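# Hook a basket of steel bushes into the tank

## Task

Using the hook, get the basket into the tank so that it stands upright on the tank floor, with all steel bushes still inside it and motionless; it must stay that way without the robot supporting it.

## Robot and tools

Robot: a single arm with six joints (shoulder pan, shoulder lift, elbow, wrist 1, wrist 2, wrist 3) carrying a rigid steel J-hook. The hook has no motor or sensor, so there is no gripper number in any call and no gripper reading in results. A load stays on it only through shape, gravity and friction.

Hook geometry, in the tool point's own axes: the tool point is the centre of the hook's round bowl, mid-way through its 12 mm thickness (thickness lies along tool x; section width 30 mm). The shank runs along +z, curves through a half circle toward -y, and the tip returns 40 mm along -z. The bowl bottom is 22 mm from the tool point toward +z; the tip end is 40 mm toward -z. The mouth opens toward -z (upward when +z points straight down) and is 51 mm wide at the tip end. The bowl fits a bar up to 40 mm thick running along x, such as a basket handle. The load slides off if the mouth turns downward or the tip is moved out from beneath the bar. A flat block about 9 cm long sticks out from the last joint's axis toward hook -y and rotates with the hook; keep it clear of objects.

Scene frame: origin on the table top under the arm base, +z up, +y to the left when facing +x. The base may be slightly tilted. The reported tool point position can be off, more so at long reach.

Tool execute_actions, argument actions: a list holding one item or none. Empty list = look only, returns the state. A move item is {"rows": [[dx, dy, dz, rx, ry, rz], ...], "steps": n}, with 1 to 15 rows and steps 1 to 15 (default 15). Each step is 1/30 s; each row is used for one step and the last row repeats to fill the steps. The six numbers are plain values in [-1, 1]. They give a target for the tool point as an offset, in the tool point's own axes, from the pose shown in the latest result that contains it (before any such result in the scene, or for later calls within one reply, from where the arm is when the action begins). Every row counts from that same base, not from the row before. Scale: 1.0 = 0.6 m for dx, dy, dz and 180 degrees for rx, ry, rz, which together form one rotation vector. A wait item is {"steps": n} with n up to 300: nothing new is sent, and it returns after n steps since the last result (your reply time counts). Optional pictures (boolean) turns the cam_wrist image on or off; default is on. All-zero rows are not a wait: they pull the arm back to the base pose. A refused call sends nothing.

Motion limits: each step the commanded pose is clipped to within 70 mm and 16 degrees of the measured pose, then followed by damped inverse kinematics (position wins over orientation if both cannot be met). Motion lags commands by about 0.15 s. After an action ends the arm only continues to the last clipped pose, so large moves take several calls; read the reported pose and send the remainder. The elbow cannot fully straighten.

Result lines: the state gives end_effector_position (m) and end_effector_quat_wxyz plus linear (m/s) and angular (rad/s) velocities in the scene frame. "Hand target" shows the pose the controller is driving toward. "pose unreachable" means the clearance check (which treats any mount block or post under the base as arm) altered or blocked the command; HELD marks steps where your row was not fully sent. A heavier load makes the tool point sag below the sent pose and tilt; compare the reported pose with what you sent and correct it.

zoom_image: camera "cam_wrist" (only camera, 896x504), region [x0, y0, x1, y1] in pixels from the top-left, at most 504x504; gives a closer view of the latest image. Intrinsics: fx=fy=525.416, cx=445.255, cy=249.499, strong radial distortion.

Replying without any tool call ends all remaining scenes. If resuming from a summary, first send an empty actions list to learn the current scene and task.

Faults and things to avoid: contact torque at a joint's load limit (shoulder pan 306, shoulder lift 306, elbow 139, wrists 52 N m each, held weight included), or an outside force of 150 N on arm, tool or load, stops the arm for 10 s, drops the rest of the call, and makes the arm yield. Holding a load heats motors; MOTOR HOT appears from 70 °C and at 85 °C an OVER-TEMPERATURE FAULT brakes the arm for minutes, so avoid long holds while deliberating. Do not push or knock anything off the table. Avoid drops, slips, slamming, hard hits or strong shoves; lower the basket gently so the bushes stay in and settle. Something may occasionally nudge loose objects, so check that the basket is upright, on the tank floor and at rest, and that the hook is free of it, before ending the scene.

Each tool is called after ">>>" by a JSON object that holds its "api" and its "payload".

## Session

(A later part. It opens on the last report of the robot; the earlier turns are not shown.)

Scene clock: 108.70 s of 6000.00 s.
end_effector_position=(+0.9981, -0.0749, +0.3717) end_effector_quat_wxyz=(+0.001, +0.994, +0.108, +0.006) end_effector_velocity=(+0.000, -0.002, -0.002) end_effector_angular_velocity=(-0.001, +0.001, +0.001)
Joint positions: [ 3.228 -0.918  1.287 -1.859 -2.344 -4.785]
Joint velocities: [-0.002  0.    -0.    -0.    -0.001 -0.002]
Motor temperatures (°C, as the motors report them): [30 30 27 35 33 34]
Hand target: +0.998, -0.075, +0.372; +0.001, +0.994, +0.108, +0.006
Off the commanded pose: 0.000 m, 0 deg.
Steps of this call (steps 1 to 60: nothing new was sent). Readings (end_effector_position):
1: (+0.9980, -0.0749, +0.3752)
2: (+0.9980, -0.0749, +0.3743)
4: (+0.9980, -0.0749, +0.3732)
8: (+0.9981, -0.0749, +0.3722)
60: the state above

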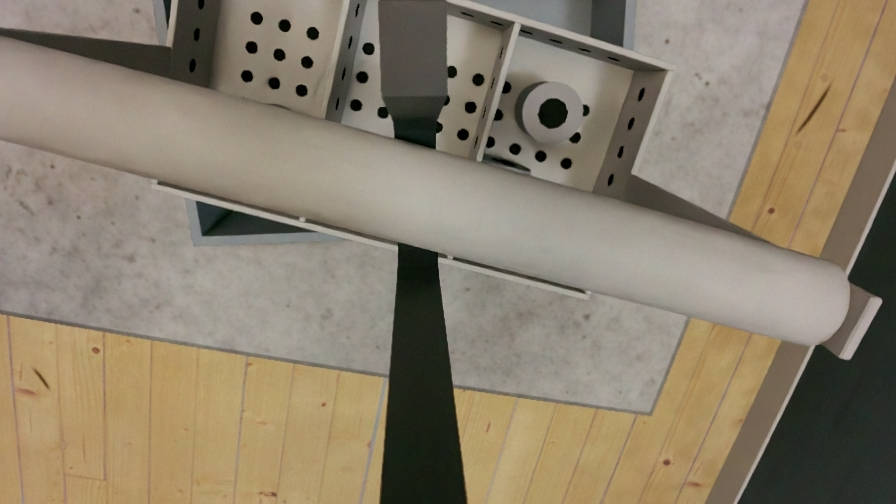

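Yaw is loose. See how it evolves.

>>> {"api": "execute_actions", "payload": {"actions": []}}

>>> {"api": "execute_actions", "payload": {"actions": [{"steps":45}]}}

Scene clock: 111.63 s of 6000.00 s.
end_effector_position=(+0.9981, -0.0749, +0.3717) end_effector_quat_wxyz=(+0.001, +0.994, +0.108, +0.006) end_effector_velocity=(-0.000, -0.000, +0.000) end_effector_angular_velocity=(+0.003, -0.000, +0.000)
Joint positions: [ 3.228 -0.918  1.287 -1.859 -2.344 -4.785]
Joint velocities: [-0.001 -0.001  0.    -0.     0.003 -0.002]
Motor temperatures (°C, as the motors report them): [30 30 27 35 33 34]
Hand target: +0.998, -0.075, +0.372; +0.001, +0.994, +0.108, +0.006
Off the commanded pose: 0.000 m, 0 deg.
Steps of this call (steps 1 to 88: nothing new was sent). Readings (end_effector_position):
1: (+0.9981, -0.0749, +0.3717)
2: (+0.9981, -0.0749, +0.3717)
4: (+0.9981, -0.0749, +0.3717)
8: (+0.9981, -0.0749, +0.3717)
88: the state above

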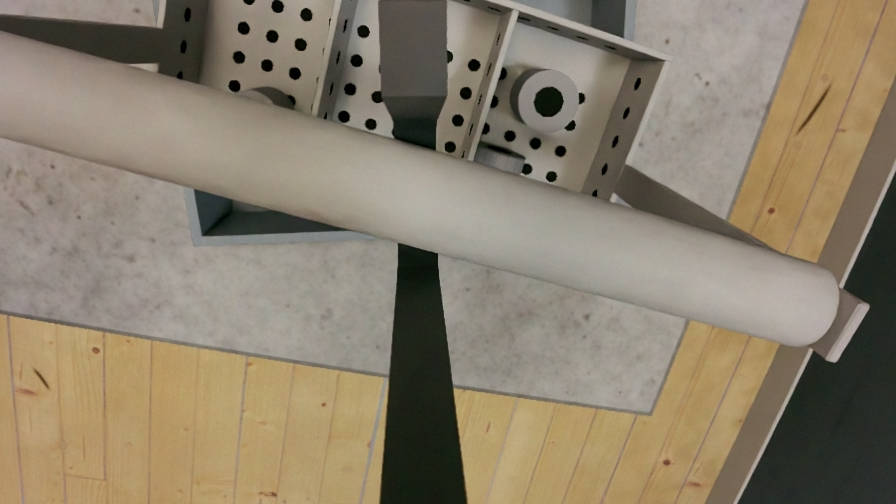

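Scene clock: 113.13 s of 6000.00 s.
end_effector_position=(+0.9981, -0.0749, +0.3717) end_effector_quat_wxyz=(+0.001, +0.994, +0.108, +0.006) end_effector_velocity=(-0.000, +0.001, -0.000) end_effector_angular_velocity=(+0.000, +0.001, +0.002)
Joint positions: [ 3.228 -0.918  1.287 -1.859 -2.344 -4.785]
Joint velocities: [ 0.001  0.001  0.     0.001  0.001 -0.001]
Motor temperatures (°C, as the motors report them): [30 30 27 35 33 34]
Hand target: +0.998, -0.075, +0.372; +0.001, +0.994, +0.108, +0.006
Off the commanded pose: 0.000 m, 0 deg.
Steps of this call (steps 1 to 45: nothing new was sent). Readings (end_effector_position):
1: (+0.9981, -0.0749, +0.3717)
2: (+0.9981, -0.0749, +0.3717)
4: (+0.9981, -0.0749, +0.3717)
8: (+0.9981, -0.0749, +0.3717)
45: the state above

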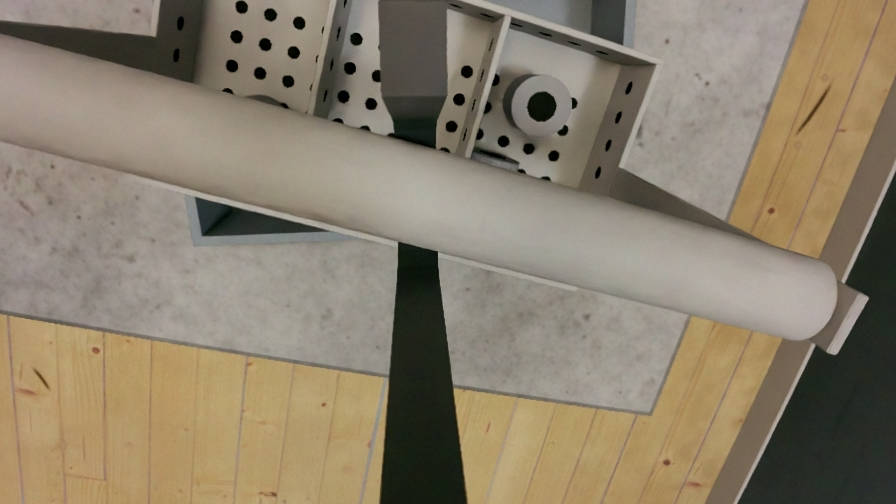

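>>> {"api": "execute_actions", "payload": {"actions": [{"rows":[[0,0,0,0,0,-0.0002],[0,0,0,0,0,-0.0005],[0,0,0,0,0,-0.0008],[0,0,0,0,0,-0.0012],[0,0,0,0,0,-0.0016],[0,0,0,0,0,-0.0021],[0,0,0,0,0,-0.0026],[0,0,0,0,0,-0.0032],[0,0,0,0,0,-0.0038],[0,0,0,0,0,-0.0045],[0,0,0,0,0,-0.0052],[0,0,0,0,0,-0.006],[0,0,0,0,0,-0.0068],[0,0,0,0,0,-0.0077],[0,0,0,0,0,-0.0086]]}], "pictures": false}}

>>> {"api": "execute_actions", "payload": {"actions": [{"rows":[[0,0,0,0,0,-0.005],[0,0,0,0,0,-0.006],[0,0,0,0,0,-0.007],[0,0,0,0,0,-0.008],[0,0,0,0,0,-0.009],[0,0,0,0,0,-0.01],[0,0,0,0,0,-0.011],[0,0,0,0,0,-0.012],[0,0,0,0,0,-0.013],[0,0,0,0,0,-0.014],[0,0,0,0,0,-0.015],[0,0,0,0,0,-0.016],[0,0,0,0,0,-0.017],[0,0,0,0,0,-0.018],[0,0,0,0,0,-0.019]]}], "pictures": false}}

>>> {"api": "execute_actions", "payload": {"actions": [{"rows":[[0,0,0,0,0,-0.005],[0,0,0,0,0,-0.006],[0,0,0,0,0,-0.007],[0,0,0,0,0,-0.008],[0,0,0,0,0,-0.009],[0,0,0,0,0,-0.01],[0,0,0,0,0,-0.011],[0,0,0,0,0,-0.012],[0,0,0,0,0,-0.013],[0,0,0,0,0,-0.014],[0,0,0,0,0,-0.015],[0,0,0,0,0,-0.016],[0,0,0,0,0,-0.017],[0,0,0,0,0,-0.018],[0,0,0,0,0,-0.019]]}], "pictures": false}}

>>> {"api": "execute_actions", "payload": {"actions": [{"rows":[[0,0,0,0,0,-0.005],[0,0,0,0,0,-0.006],[0,0,0,0,0,-0.007],[0,0,0,0,0,-0.008],[0,0,0,0,0,-0.009],[0,0,0,0,0,-0.01],[0,0,0,0,0,-0.011],[0,0,0,0,0,-0.012],[0,0,0,0,0,-0.013],[0,0,0,0,0,-0.014],[0,0,0,0,0,-0.015],[0,0,0,0,0,-0.016],[0,0,0,0,0,-0.017],[0,0,0,0,0,-0.018],[0,0,0,0,0,-0.019]]}]}}

>>> {"api": "execute_actions", "payload": {"actions": [{"rows":[[0,0,0,0,0,-0.005],[0,0,0,0,0,-0.0058],[0,0,0,0,0,-0.0066],[0,0,0,0,0,-0.0073],[0,0,0,0,0,-0.008],[0,0,0,0,0,-0.0086],[0,0,0,0,0,-0.0092],[0,0,0,0,0,-0.0097],[0,0,0,0,0,-0.0102],[0,0,0,0,0,-0.0106],[0,0,0,0,0,-0.011],[0,0,0,0,0,-0.0113],[0,0,0,0,0,-0.0116],[0,0,0,0,0,-0.0118],[0,0,0,0,0,-0.012]]}], "pictures": false}}

>>> {"api": "execute_actions", "payload": {"actions": [{"steps":60}]}}

Scene clock: 125.17 s of 6000.00 s.
end_effector_position=(+0.9981, -0.0749, +0.3717) end_effector_quat_wxyz=(+0.001, +0.993, +0.117, +0.006) end_effector_velocity=(+0.000, -0.000, +0.000) end_effector_angular_velocity=(-0.001, -0.000, +0.068)
Joint positions: [ 3.228 -0.917  1.286 -1.858 -2.344 -4.802]
Joint velocities: [ 0.     0.004 -0.007  0.002  0.    -0.068]
Motor temperatures (°C, as the motors report them): [30 30 27 35 33 34]
Hand target: +0.998, -0.075, +0.372; +0.001, +0.993, +0.122, +0.006
Off the commanded pose: 0.000 m, 1 deg.
Steps of this call (steps 1 to 346: nothing new was sent; steps 347 to 361: all 15 steps of this action). Readings (end_effector_position):
347: (+0.9981, -0.0749, +0.3717)
348: (+0.9981, -0.0749, +0.3717)
350: (+0.9980, -0.0749, +0.3716)
354: (+0.9979, -0.0748, +0.3715)
361: the state above

Scene clock: 125.67 s of 6000.00 s.
end_effector_position=(+0.9981, -0.0749, +0.3717) end_effector_quat_wxyz=(+0.001, +0.990, +0.141, +0.006) end_effector_velocity=(-0.000, +0.002, +0.001) end_effector_angular_velocity=(-0.001, -0.000, +0.097)
Joint positions: [ 3.228 -0.914  1.281 -1.856 -2.344 -4.849]
Joint velocities: [ 0.003  0.007 -0.009  0.004  0.001 -0.094]
Motor temperatures (°C, as the motors report them): [30 30 27 35 33 34]
Hand target: +0.998, -0.075, +0.372; +0.001, +0.989, +0.147, +0.006
Off the commanded pose: 0.000 m, 1 deg.
Steps of this call (steps 1 to 15: all 15 steps of this action). Readings (end_effector_position):
1: (+0.9981, -0.0749, +0.3717)
2: (+0.9981, -0.0750, +0.3717)
4: (+0.9981, -0.0750, +0.3716)
8: (+0.9981, -0.0749, +0.3717)
15: the state above

Scene clock: 126.17 s of 6000.00 s.
end_effector_position=(+0.9981, -0.0749, +0.3717) end_effector_quat_wxyz=(+0.001, +0.986, +0.164, +0.006) end_effector_velocity=(-0.000, +0.001, -0.001) end_effector_angular_velocity=(-0.001, +0.001, +0.097)
Joint positions: [ 3.228 -0.911  1.277 -1.854 -2.344 -4.896]
Joint velocities: [ 0.001  0.008 -0.009  0.004  0.    -0.094]
Motor temperatures (°C, as the motors report them): [30 30 27 35 33 34]
Hand target: +0.998, -0.075, +0.372; +0.001, +0.985, +0.170, +0.006
Off the commanded pose: 0.000 m, 1 deg.
Steps of this call (steps 1 to 15: all 15 steps of this action). Readings (end_effector_position):
1: (+0.9981, -0.0749, +0.3717)
2: (+0.9981, -0.0749, +0.3717)
4: (+0.9981, -0.0749, +0.3717)
8: (+0.9981, -0.0749, +0.3717)
15: the state above

Scene clock: 126.67 s of 6000.00 s.
end_effector_position=(+0.9981, -0.0749, +0.3717) end_effector_quat_wxyz=(+0.001, +0.982, +0.187, +0.006) end_effector_velocity=(-0.000, -0.001, -0.000) end_effector_angular_velocity=(-0.001, +0.001, +0.094)
Joint positions: [ 3.229 -0.908  1.272 -1.852 -2.344 -4.943]
Joint velocities: [-0.     0.006 -0.009  0.004  0.    -0.093]
Motor temperatures (°C, as the motors report them): [30 30 27 35 33 34]
Hand target: +0.998, -0.075, +0.372; +0.001, +0.981, +0.193, +0.006
Off the commanded pose: 0.000 m, 1 deg.
Steps of this call (steps 1 to 15: all 15 steps of this action). Readings (end_effector_position):
1: (+0.9981, -0.0749, +0.3717)
2: (+0.9981, -0.0749, +0.3717)
4: (+0.9981, -0.0749, +0.3717)
8: (+0.9981, -0.0749, +0.3717)
15: the state above

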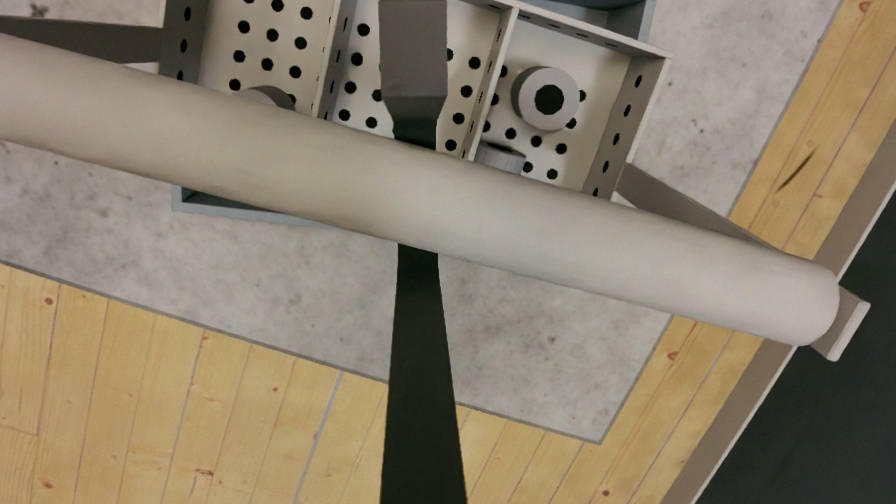

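Scene clock: 127.17 s of 6000.00 s.
end_effector_position=(+0.9981, -0.0749, +0.3717) end_effector_quat_wxyz=(+0.001, +0.979, +0.204, +0.006) end_effector_velocity=(+0.000, -0.002, +0.001) end_effector_angular_velocity=(-0.000, -0.002, +0.028)
Joint positions: [ 3.229 -0.906  1.269 -1.851 -2.344 -4.976]
Joint velocities: [-0.001 -0.    -0.003  0.    -0.    -0.03 ]
Motor temperatures (°C, as the motors report them): [30 30 27 35 33 34]
Hand target: +0.998, -0.075, +0.372; +0.001, +0.979, +0.206, +0.006
Off the commanded pose: 0.000 m, 0 deg.
Steps of this call (steps 1 to 15: all 15 steps of this action). Readings (end_effector_position):
1: (+0.9981, -0.0749, +0.3717)
2: (+0.9981, -0.0749, +0.3717)
4: (+0.9981, -0.0749, +0.3717)
8: (+0.9981, -0.0749, +0.3717)
15: the state above

Scene clock: 129.17 s of 6000.00 s.
end_effector_position=(+0.9981, -0.0749, +0.3717) end_effector_quat_wxyz=(+0.001, +0.979, +0.206, +0.006) end_effector_velocity=(+0.000, -0.002, -0.000) end_effector_angular_velocity=(-0.001, -0.000, -0.001)
Joint positions: [ 3.229 -0.905  1.269 -1.851 -2.344 -4.98 ]
Joint velocities: [-0.001 -0.001 -0.    -0.    -0.001 -0.001]
Motor temperatures (°C, as the motors report them): [30 30 27 35 33 34]
Hand target: +0.998, -0.075, +0.372; +0.001, +0.979, +0.206, +0.006
Off the commanded pose: 0.000 m, 0 deg.
Steps of this call (steps 1 to 60: nothing new was sent). Readings (end_effector_position):
1: (+0.9981, -0.0749, +0.3717)
2: (+0.9981, -0.0749, +0.3717)
4: (+0.9981, -0.0749, +0.3717)
8: (+0.9981, -0.0749, +0.3717)
60: the state above

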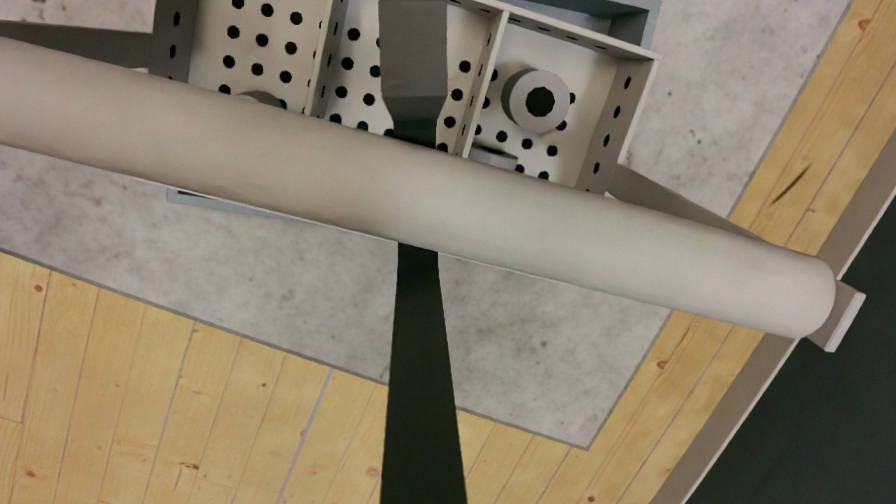

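Follows when gentle. 6° more, then lower.

>>> {"api": "execute_actions", "payload": {"actions": [{"rows":[[0,0,0,0,0,-0.0002],[0,0,0,0,0,-0.0005],[0,0,0,0,0,-0.0008],[0,0,0,0,0,-0.0012],[0,0,0,0,0,-0.0016],[0,0,0,0,0,-0.0021],[0,0,0,0,0,-0.0026],[0,0,0,0,0,-0.0032],[0,0,0,0,0,-0.0038],[0,0,0,0,0,-0.0045],[0,0,0,0,0,-0.0052],[0,0,0,0,0,-0.006],[0,0,0,0,0,-0.0068],[0,0,0,0,0,-0.0077],[0,0,0,0,0,-0.0086]]}], "pictures": false}}

>>> {"api": "execute_actions", "payload": {"actions": [{"rows":[[0,0,0,0,0,-0.005],[0,0,0,0,0,-0.006],[0,0,0,0,0,-0.007],[0,0,0,0,0,-0.008],[0,0,0,0,0,-0.009],[0,0,0,0,0,-0.01],[0,0,0,0,0,-0.011],[0,0,0,0,0,-0.012],[0,0,0,0,0,-0.013],[0,0,0,0,0,-0.014],[0,0,0,0,0,-0.015],[0,0,0,0,0,-0.016],[0,0,0,0,0,-0.017],[0,0,0,0,0,-0.018],[0,0,0,0,0,-0.019]]}], "pictures": false}}

>>> {"api": "execute_actions", "payload": {"actions": [{"rows":[[0,0,0,0,0,-0.005],[0,0,0,0,0,-0.0058],[0,0,0,0,0,-0.0066],[0,0,0,0,0,-0.0073],[0,0,0,0,0,-0.008],[0,0,0,0,0,-0.0086],[0,0,0,0,0,-0.0092],[0,0,0,0,0,-0.0097],[0,0,0,0,0,-0.0102],[0,0,0,0,0,-0.0106],[0,0,0,0,0,-0.011],[0,0,0,0,0,-0.0113],[0,0,0,0,0,-0.0116],[0,0,0,0,0,-0.0118],[0,0,0,0,0,-0.012]]}], "pictures": false}}

>>> {"api": "execute_actions", "payload": {"actions": [{"rows":[[0,0,0.002,0,0,-0.001],[0,0,0.005,0,0,-0.001],[0,0,0.009,0,0,-0.001],[0,0,0.013,0,0,-0.001],[0,0,0.017,0,0,-0.001],[0,0,0.021,0,0,-0.001],[0,0,0.025,0,0,-0.001],[0,0,0.029,0,0,-0.001],[0,0,0.033,0,0,-0.001],[0,0,0.037,0,0,-0.001],[0,0,0.041,0,0,-0.001],[0,0,0.045,0,0,-0.001],[0,0,0.049,0,0,-0.001],[0,0,0.053,0,0,-0.001],[0,0,0.057,0,0,-0.001]]}], "pictures": false}}

>>> {"api": "execute_actions", "payload": {"actions": [{"steps":15}]}}

Scene clock: 140.27 s of 6000.00 s.
end_effector_position=(+0.9981, -0.0750, +0.3716) end_effector_quat_wxyz=(+0.002, +0.977, +0.214, +0.006) end_effector_velocity=(-0.001, +0.001, +0.003) end_effector_angular_velocity=(+0.001, -0.001, +0.072)
Joint positions: [ 3.229 -0.904  1.267 -1.85  -2.344 -4.997]
Joint velocities: [ 0.003  0.003 -0.007  0.004  0.001 -0.069]
Motor temperatures (°C, as the motors report them): [30 30 27 35 33 34]
Hand target: +0.998, -0.075, +0.372; +0.002, +0.976, +0.219, +0.006
Off the commanded pose: 0.000 m, 1 deg.
Steps of this call (steps 1 to 318: nothing new was sent; steps 319 to 333: all 15 steps of this action). Readings (end_effector_position):
319: (+0.9981, -0.0749, +0.3717)
320: (+0.9981, -0.0749, +0.3717)
322: (+0.9980, -0.0749, +0.3717)
326: (+0.9981, -0.0750, +0.3717)
333: the state above

Scene clock: 140.77 s of 6000.00 s.
end_effector_position=(+0.9981, -0.0750, +0.3716) end_effector_quat_wxyz=(+0.002, +0.971, +0.237, +0.006) end_effector_velocity=(-0.000, +0.000, -0.000) end_effector_angular_velocity=(-0.001, +0.001, +0.092)
Joint positions: [ 3.229 -0.901  1.263 -1.849 -2.344 -5.044]
Joint velocities: [ 0.001  0.006 -0.008  0.004 -0.    -0.09 ]
Motor temperatures (°C, as the motors report them): [30 30 27 35 33 34]
Hand target: +0.998, -0.075, +0.372; +0.002, +0.970, +0.243, +0.006
Off the commanded pose: 0.000 m, 1 deg.
Steps of this call (steps 1 to 15: all 15 steps of this action). Readings (end_effector_position):
1: (+0.9981, -0.0750, +0.3716)
2: (+0.9981, -0.0750, +0.3716)
4: (+0.9981, -0.0750, +0.3716)
8: (+0.9981, -0.0750, +0.3716)
15: the state above

Scene clock: 141.27 s of 6000.00 s.
end_effector_position=(+0.9981, -0.0750, +0.3716) end_effector_quat_wxyz=(+0.002, +0.967, +0.253, +0.006) end_effector_velocity=(-0.000, +0.002, -0.001) end_effector_angular_velocity=(+0.000, +0.001, +0.033)
Joint positions: [ 3.23  -0.899  1.26  -1.847 -2.344 -5.077]
Joint velocities: [ 0.001  0.004 -0.003  0.001  0.001 -0.031]
Motor temperatures (°C, as the motors report them): [30 30 27 35 33 34]
Hand target: +0.998, -0.075, +0.372; +0.002, +0.967, +0.255, +0.006
Off the commanded pose: 0.000 m, 0 deg.
Steps of this call (steps 1 to 15: all 15 steps of this action). Readings (end_effector_position):
1: (+0.9981, -0.0750, +0.3716)
2: (+0.9981, -0.0750, +0.3716)
4: (+0.9981, -0.0750, +0.3716)
8: (+0.9981, -0.0750, +0.3716)
15: the state above

Scene clock: 141.77 s of 6000.00 s.
end_effector_position=(+0.9983, -0.0750, +0.3468) end_effector_quat_wxyz=(+0.002, +0.967, +0.255, +0.006) end_effector_velocity=(+0.001, +0.000, -0.070) end_effector_angular_velocity=(+0.002, +0.001, +0.000)
Joint positions: [ 3.213 -0.893  1.287 -1.896 -2.346 -5.103]
Joint velocities: [-0.047  0.017  0.075 -0.137 -0.002 -0.066]
Motor temperatures (°C, as the motors report them): [30 30 27 35 33 34]
Hand target: +0.998, -0.075, +0.338; +0.002, +0.967, +0.255, +0.005
Off the commanded pose: 0.009 m, 0 deg.
Steps of this call (steps 1 to 15: all 15 steps of this action). Readings (end_effector_position):
1: (+0.9981, -0.0750, +0.3716)
2: (+0.9981, -0.0750, +0.3716)
4: (+0.9982, -0.0749, +0.3701)
8: (+0.9982, -0.0749, +0.3626)
15: the state above

Scene clock: 142.27 s of 6000.00 s.
end_effector_position=(+0.9983, -0.0750, +0.3377) end_effector_quat_wxyz=(+0.002, +0.967, +0.255, +0.005) end_effector_velocity=(+0.001, -0.001, -0.001) end_effector_angular_velocity=(-0.003, -0.002, -0.002)
Joint positions: [ 3.207 -0.891  1.297 -1.914 -2.346 -5.112]
Joint velocities: [-0.001  0.     0.001 -0.003 -0.003 -0.001]
Motor temperatures (°C, as the motors report them): [30 30 27 35 33 34]
Hand target: +0.998, -0.075, +0.338; +0.002, +0.967, +0.255, +0.005
Off the commanded pose: 0.000 m, 0 deg.
Steps of this call (steps 1 to 15: nothing new was sent). Readings (end_effector_position):
1: (+0.9983, -0.0750, +0.3445)
2: (+0.9983, -0.0750, +0.3427)
4: (+0.9983, -0.0750, +0.3405)
8: (+0.9983, -0.0750, +0.3386)
15: the state above

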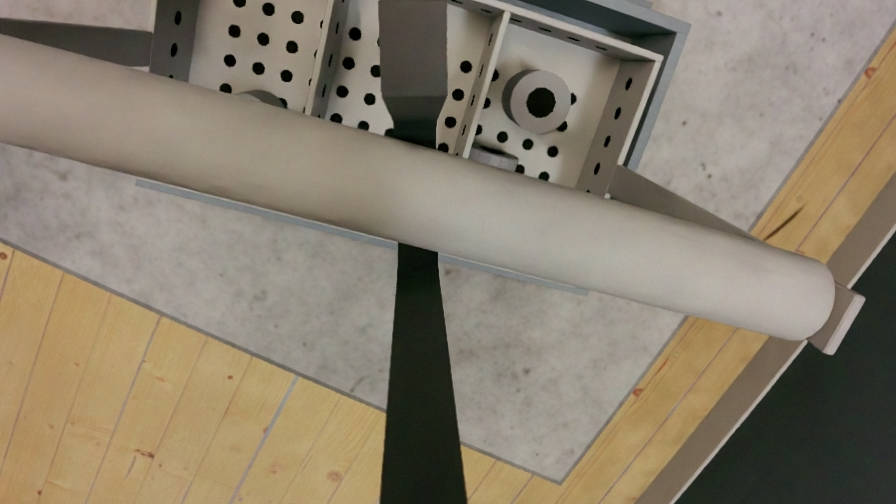

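Aligned; shift slightly +x while lowering.

>>> {"api": "execute_actions", "payload": {"actions": [{"rows":[[0.001,0,0.003,0,0,0],[0.001,0,0.008,0,0,0],[0.002,0,0.014,0,0,0],[0.003,0,0.02,0,0,0],[0.003,0.001,0.026,0,0,0],[0.004,0.001,0.032,0,0,0],[0.005,0.001,0.038,0,0,0],[0.005,0.001,0.044,0,0,0],[0.006,0.001,0.05,0,0,0],[0.007,0.002,0.056,0,0,0],[0.007,0.002,0.062,0,0,0],[0.008,0.002,0.068,0,0,0],[0.009,0.002,0.073,0,0,0],[0.009,0.002,0.078,0,0,0],[0.01,0.002,0.082,0,0,0]]}]}}

>>> {"api": "execute_actions", "payload": {"actions": [{"rows":[[0.003,0,0.023,0,0,0],[0.003,0,0.026,0,0,0],[0.003,0,0.029,0,0,0],[0.003,0,0.032,0,0,0],[0.003,0,0.035,0,0,0],[0.003,0,0.038,0,0,0],[0.003,0,0.041,0,0,0],[0.003,0,0.044,0,0,0],[0.003,0,0.047,0,0,0],[0.003,0,0.05,0,0,0],[0.003,0,0.053,0,0,0],[0.003,0,0.056,0,0,0],[0.003,0,0.059,0,0,0],[0.003,0,0.062,0,0,0],[0.003,0,0.065,0,0,0]]}], "pictures": false}}

>>> {"api": "execute_actions", "payload": {"actions": [{"rows":[[0,0,0.015,0,0,0],[0,0,0.018,0,0,0],[0,0,0.021,0,0,0],[0,0,0.024,0,0,0],[0,0,0.027,0,0,0],[0,0,0.03,0,0,0],[0,0,0.033,0,0,0],[0,0,0.036,0,0,0],[0,0,0.04,0,0,0]]}]}}

Scene clock: 152.23 s of 6000.00 s.
end_effector_position=(+1.0029, -0.0738, +0.3006) end_effector_quat_wxyz=(+0.002, +0.967, +0.255, +0.005) end_effector_velocity=(+0.011, +0.004, -0.091) end_effector_angular_velocity=(-0.000, -0.001, +0.001)
Joint positions: [ 3.182 -0.873  1.322 -1.981 -2.347 -5.145]
Joint velocities: [-0.06   0.049  0.059 -0.167 -0.002 -0.086]
Motor temperatures (°C, as the motors report them): [30 30 27 35 33 34]
Hand target: +1.004, -0.073, +0.289; +0.002, +0.967, +0.255, +0.005
Off the commanded pose: 0.012 m, 0 deg.
Steps of this call (steps 1 to 284: nothing new was sent; steps 285 to 299: all 15 steps of this action). Readings (end_effector_position):
285: (+0.9983, -0.0750, +0.3375)
286: (+0.9985, -0.0750, +0.3372)
288: (+0.9989, -0.0748, +0.3344)
292: (+1.0002, -0.0745, +0.3237)
299: the state above

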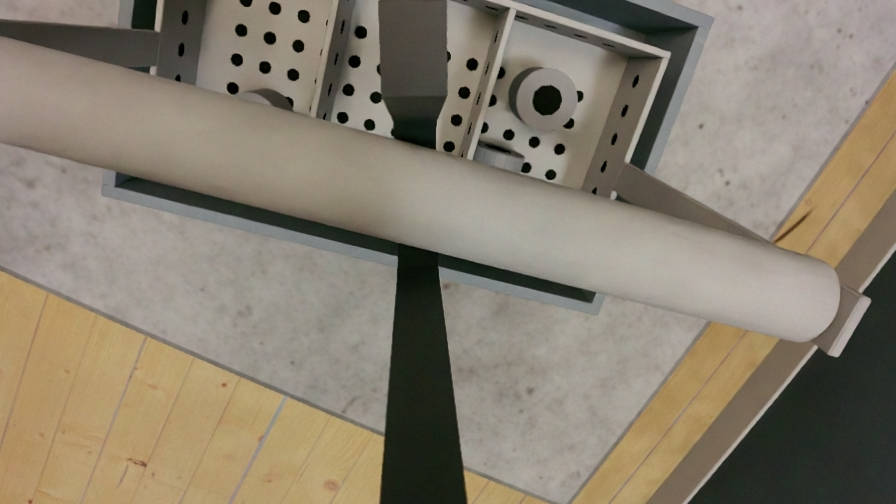

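Scene clock: 152.73 s of 6000.00 s.
end_effector_position=(+1.0047, -0.0728, +0.2692) end_effector_quat_wxyz=(+0.002, +0.967, +0.255, +0.005) end_effector_velocity=(+0.003, -0.003, -0.052) end_effector_angular_velocity=(+0.000, -0.004, -0.004)
Joint positions: [ 3.161 -0.858  1.346 -2.04  -2.348 -5.175]
Joint velocities: [-0.038  0.022  0.041 -0.105 -0.001 -0.053]
Motor temperatures (°C, as the motors report them): [30 30 27 35 33 34]
Hand target: +1.005, -0.073, +0.262; +0.002, +0.967, +0.255, +0.005
Off the commanded pose: 0.008 m, 0 deg.
Steps of this call (steps 1 to 15: all 15 steps of this action). Readings (end_effector_position):
1: (+1.0033, -0.0736, +0.2976)
2: (+1.0035, -0.0734, +0.2949)
4: (+1.0040, -0.0732, +0.2902)
8: (+1.0044, -0.0730, +0.2820)
15: the state above

Scene clock: 153.23 s of 6000.00 s.
end_effector_position=(+1.0049, -0.0729, +0.2467) end_effector_quat_wxyz=(+0.002, +0.967, +0.255, +0.005) end_effector_velocity=(+0.000, -0.001, -0.011) end_effector_angular_velocity=(+0.000, -0.002, -0.000)
Joint positions: [ 3.146 -0.848  1.363 -2.083 -2.348 -5.196]
Joint velocities: [-0.008  0.005  0.009 -0.025  0.    -0.013]
Motor temperatures (°C, as the motors report them): [30 30 27 35 33 34]
Hand target: +1.005, -0.073, +0.245; +0.002, +0.967, +0.255, +0.005
Off the commanded pose: 0.001 m, 0 deg.
Steps of this call (steps 1 to 15: all 15 steps of this action). Readings (end_effector_position):
1: (+1.0048, -0.0728, +0.2674)
2: (+1.0048, -0.0728, +0.2656)
4: (+1.0048, -0.0730, +0.2620)
8: (+1.0049, -0.0729, +0.2548)
15: the state above

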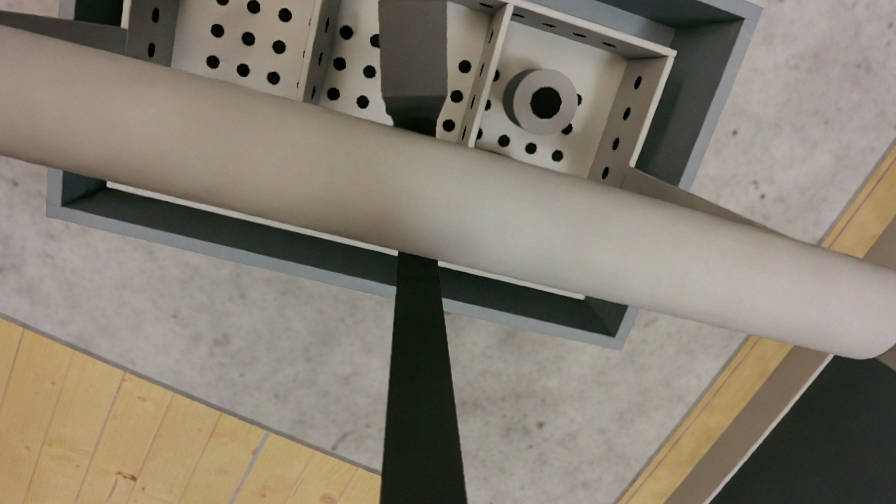

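Landed. Unhook.

>>> {"api": "execute_actions", "payload": {"actions": [{"rows":[[0,-0.006,0.03,0,0,0.03],[0,-0.006,0.06,0,0,0.06],[0,-0.006,0.1,0,0,0.09]]}]}}

>>> {"api": "execute_actions", "payload": {"actions": [{"rows":[[0,0.03,0.004,0,0,0],[0,0.06,0.004,0,0,0],[0,0.1,0.004,0,0,0],[0,0.16,0.004,0,0,0]]}]}}

>>> {"api": "execute_actions", "payload": {"actions": [{"rows":[[0,0.02,-0.06,0,0,0],[0,0.02,-0.12,0,0,0],[0,0.02,-0.25,0,0,0]]}]}}

Scene clock: 163.03 s of 6000.00 s.
end_effector_position=(+1.0037, -0.0699, +0.1884) end_effector_quat_wxyz=(+0.001, +0.993, +0.120, +0.005) end_effector_velocity=(+0.001, +0.001, -0.014) end_effector_angular_velocity=(-0.001, -0.003, -0.070)
Joint positions: [ 3.105 -0.832  1.43  -2.204 -2.347 -4.979]
Joint velocities: [-0.01   0.006  0.015 -0.035 -0.002  0.054]
Motor temperatures (°C, as the motors report them): [30 30 27 35 33 34]
Hand target: +1.004, -0.070, +0.187; +0.001, +0.993, +0.116, +0.005
Off the commanded pose: 0.002 m, 0 deg.
Steps of this call (steps 1 to 279: nothing new was sent; steps 280 to 294: all 15 steps of this action). Readings (end_effector_position):
280: (+1.0049, -0.0727, +0.2446)
281: (+1.0049, -0.0723, +0.2409)
283: (+1.0037, -0.0712, +0.2218)
287: (+1.0033, -0.0705, +0.1982)
294: the state above

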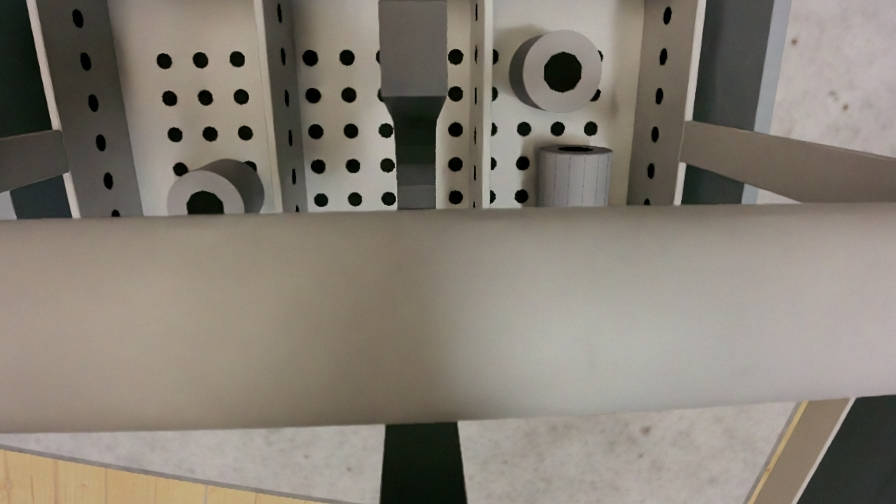

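Scene clock: 163.53 s of 6000.00 s.
end_effector_position=(+1.0255, -0.1596, +0.1863) end_effector_quat_wxyz=(+0.001, +0.993, +0.120, +0.005) end_effector_velocity=(+0.009, -0.029, +0.001) end_effector_angular_velocity=(+0.002, -0.002, +0.001)
Joint positions: [ 3.041 -0.861  1.371 -2.179 -2.343 -5.068]
Joint velocities: [-0.019 -0.006 -0.027  0.013  0.004 -0.03 ]
Motor temperatures (°C, as the motors report them): [30 30 27 35 33 34]
Hand target: +1.027, -0.163, +0.186; +0.001, +0.993, +0.120, +0.005
Off the commanded pose: 0.004 m, 0 deg.
Steps of this call (steps 1 to 15: all 15 steps of this action). Readings (end_effector_position):
1: (+1.0038, -0.0703, +0.1878)
2: (+1.0044, -0.0741, +0.1870)
4: (+1.0094, -0.0942, +0.1867)
8: (+1.0200, -0.1398, +0.1867)
15: the state above

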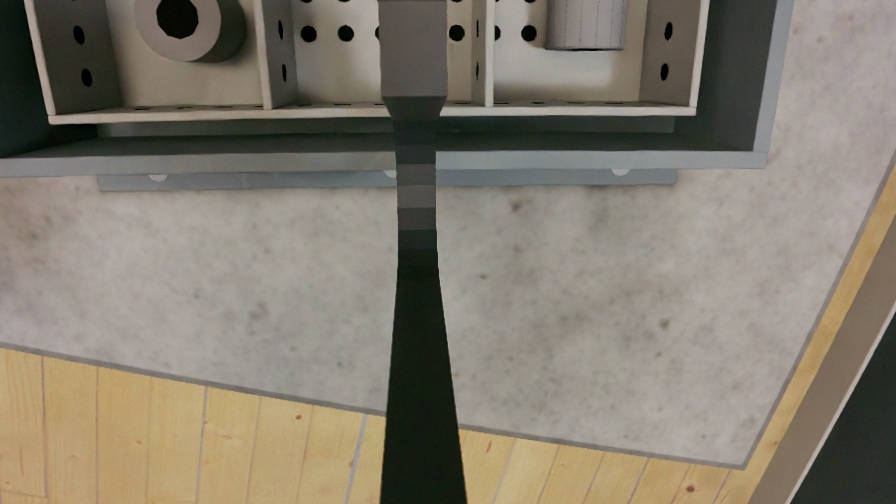

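Scene clock: 164.03 s of 6000.00 s.
end_effector_position=(+1.0268, -0.1709, +0.3279) end_effector_quat_wxyz=(+0.001, +0.993, +0.120, +0.007) end_effector_velocity=(+0.000, -0.001, +0.067) end_effector_angular_velocity=(-0.000, +0.024, +0.000)
Joint positions: [ 3.13  -0.924  1.253 -1.915 -2.348 -4.947]
Joint velocities: [ 0.045 -0.007 -0.094  0.178 -0.001  0.086]
Motor temperatures (°C, as the motors report them): [30 30 27 35 33 34]
Hand target: +1.027, -0.171, +0.336; +0.001, +0.993, +0.120, +0.005
Off the commanded pose: 0.008 m, 0 deg.
Steps of this call (steps 1 to 15: all 15 steps of this action). Readings (end_effector_position):
1: (+1.0257, -0.1608, +0.1874)
2: (+1.0255, -0.1625, +0.1949)
4: (+1.0275, -0.1666, +0.2256)
8: (+1.0271, -0.1688, +0.2801)
15: the state above

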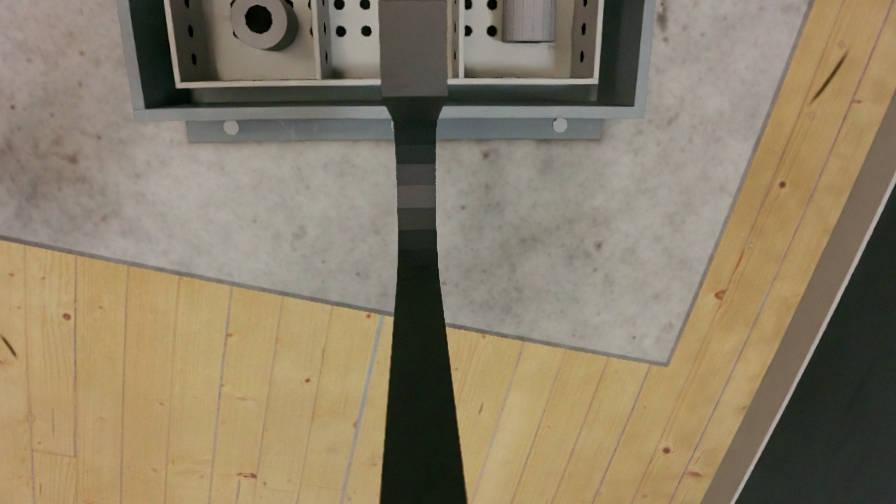

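The lying bush may be rolling; check.

>>> {"api": "execute_actions", "payload": {"actions": [{"steps":150}]}}

>>> {"api": "execute_actions", "payload": {"actions": [{"steps":60}]}}

Scene clock: 172.40 s of 6000.00 s.
end_effector_position=(+1.0268, -0.1712, +0.3362) end_effector_quat_wxyz=(+0.001, +0.993, +0.120, +0.005) end_effector_velocity=(-0.000, +0.000, +0.000) end_effector_angular_velocity=(-0.001, +0.000, +0.000)
Joint positions: [ 3.135 -0.925  1.241 -1.894 -2.348 -4.936]
Joint velocities: [ 0.    -0.     0.     0.001 -0.001  0.001]
Motor temperatures (°C, as the motors report them): [30 30 27 35 33 34]
Hand target: +1.027, -0.171, +0.336; +0.001, +0.993, +0.120, +0.005
Off the commanded pose: 0.000 m, 0 deg.
Steps of this call (steps 1 to 90: nothing new was sent; then 5.37 s passed at rest). Readings (end_effector_position):
1: (+1.0268, -0.1710, +0.3299)
2: (+1.0268, -0.1710, +0.3314)
4: (+1.0268, -0.1711, +0.3334)
8: (+1.0268, -0.1712, +0.3353)
90: the state above

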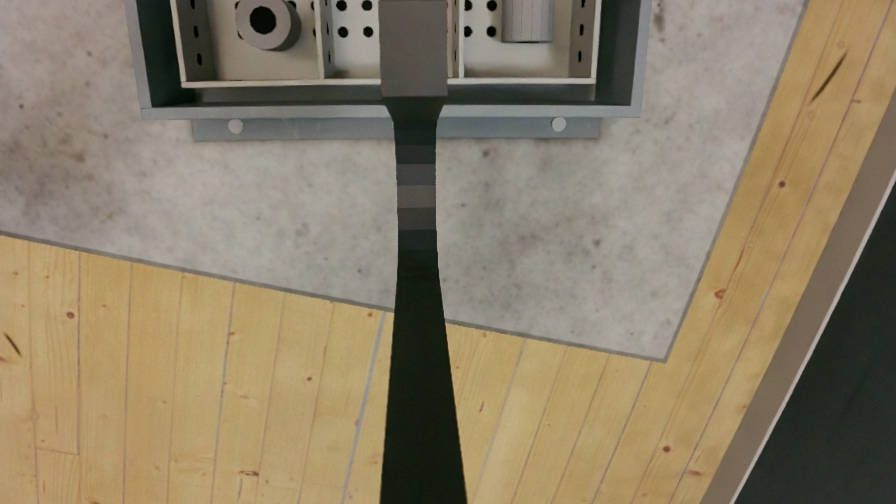

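Scene clock: 174.40 s of 6000.00 s.
end_effector_position=(+1.0268, -0.1712, +0.3362) end_effector_quat_wxyz=(+0.001, +0.993, +0.120, +0.005) end_effector_velocity=(-0.000, -0.001, -0.001) end_effector_angular_velocity=(-0.001, +0.001, -0.000)
Joint positions: [ 3.135 -0.925  1.241 -1.894 -2.348 -4.936]
Joint velocities: [-0.001 -0.     0.     0.001 -0.001 -0.   ]
Motor temperatures (°C, as the motors report them): [30 30 27 35 33 34]
Hand target: +1.027, -0.171, +0.336; +0.001, +0.993, +0.120, +0.005
Off the commanded pose: 0.000 m, 0 deg.
Steps of this call (steps 1 to 60: nothing new was sent). Readings (end_effector_position):
1: (+1.0268, -0.1712, +0.3362)
2: (+1.0268, -0.1712, +0.3362)
4: (+1.0268, -0.1712, +0.3362)
8: (+1.0268, -0.1712, +0.3362)
60: the state above

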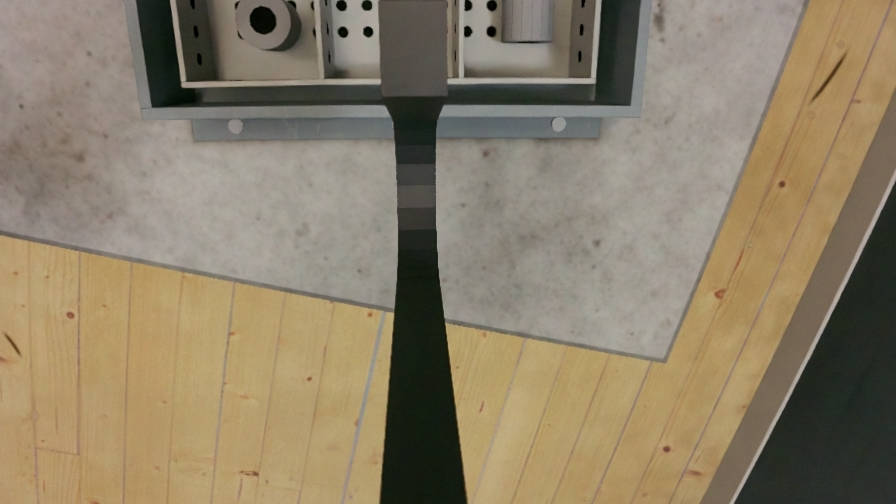

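>>> {"api": "finished_scene", "payload": {"scene": 1}}

The scene is finished: the task was done.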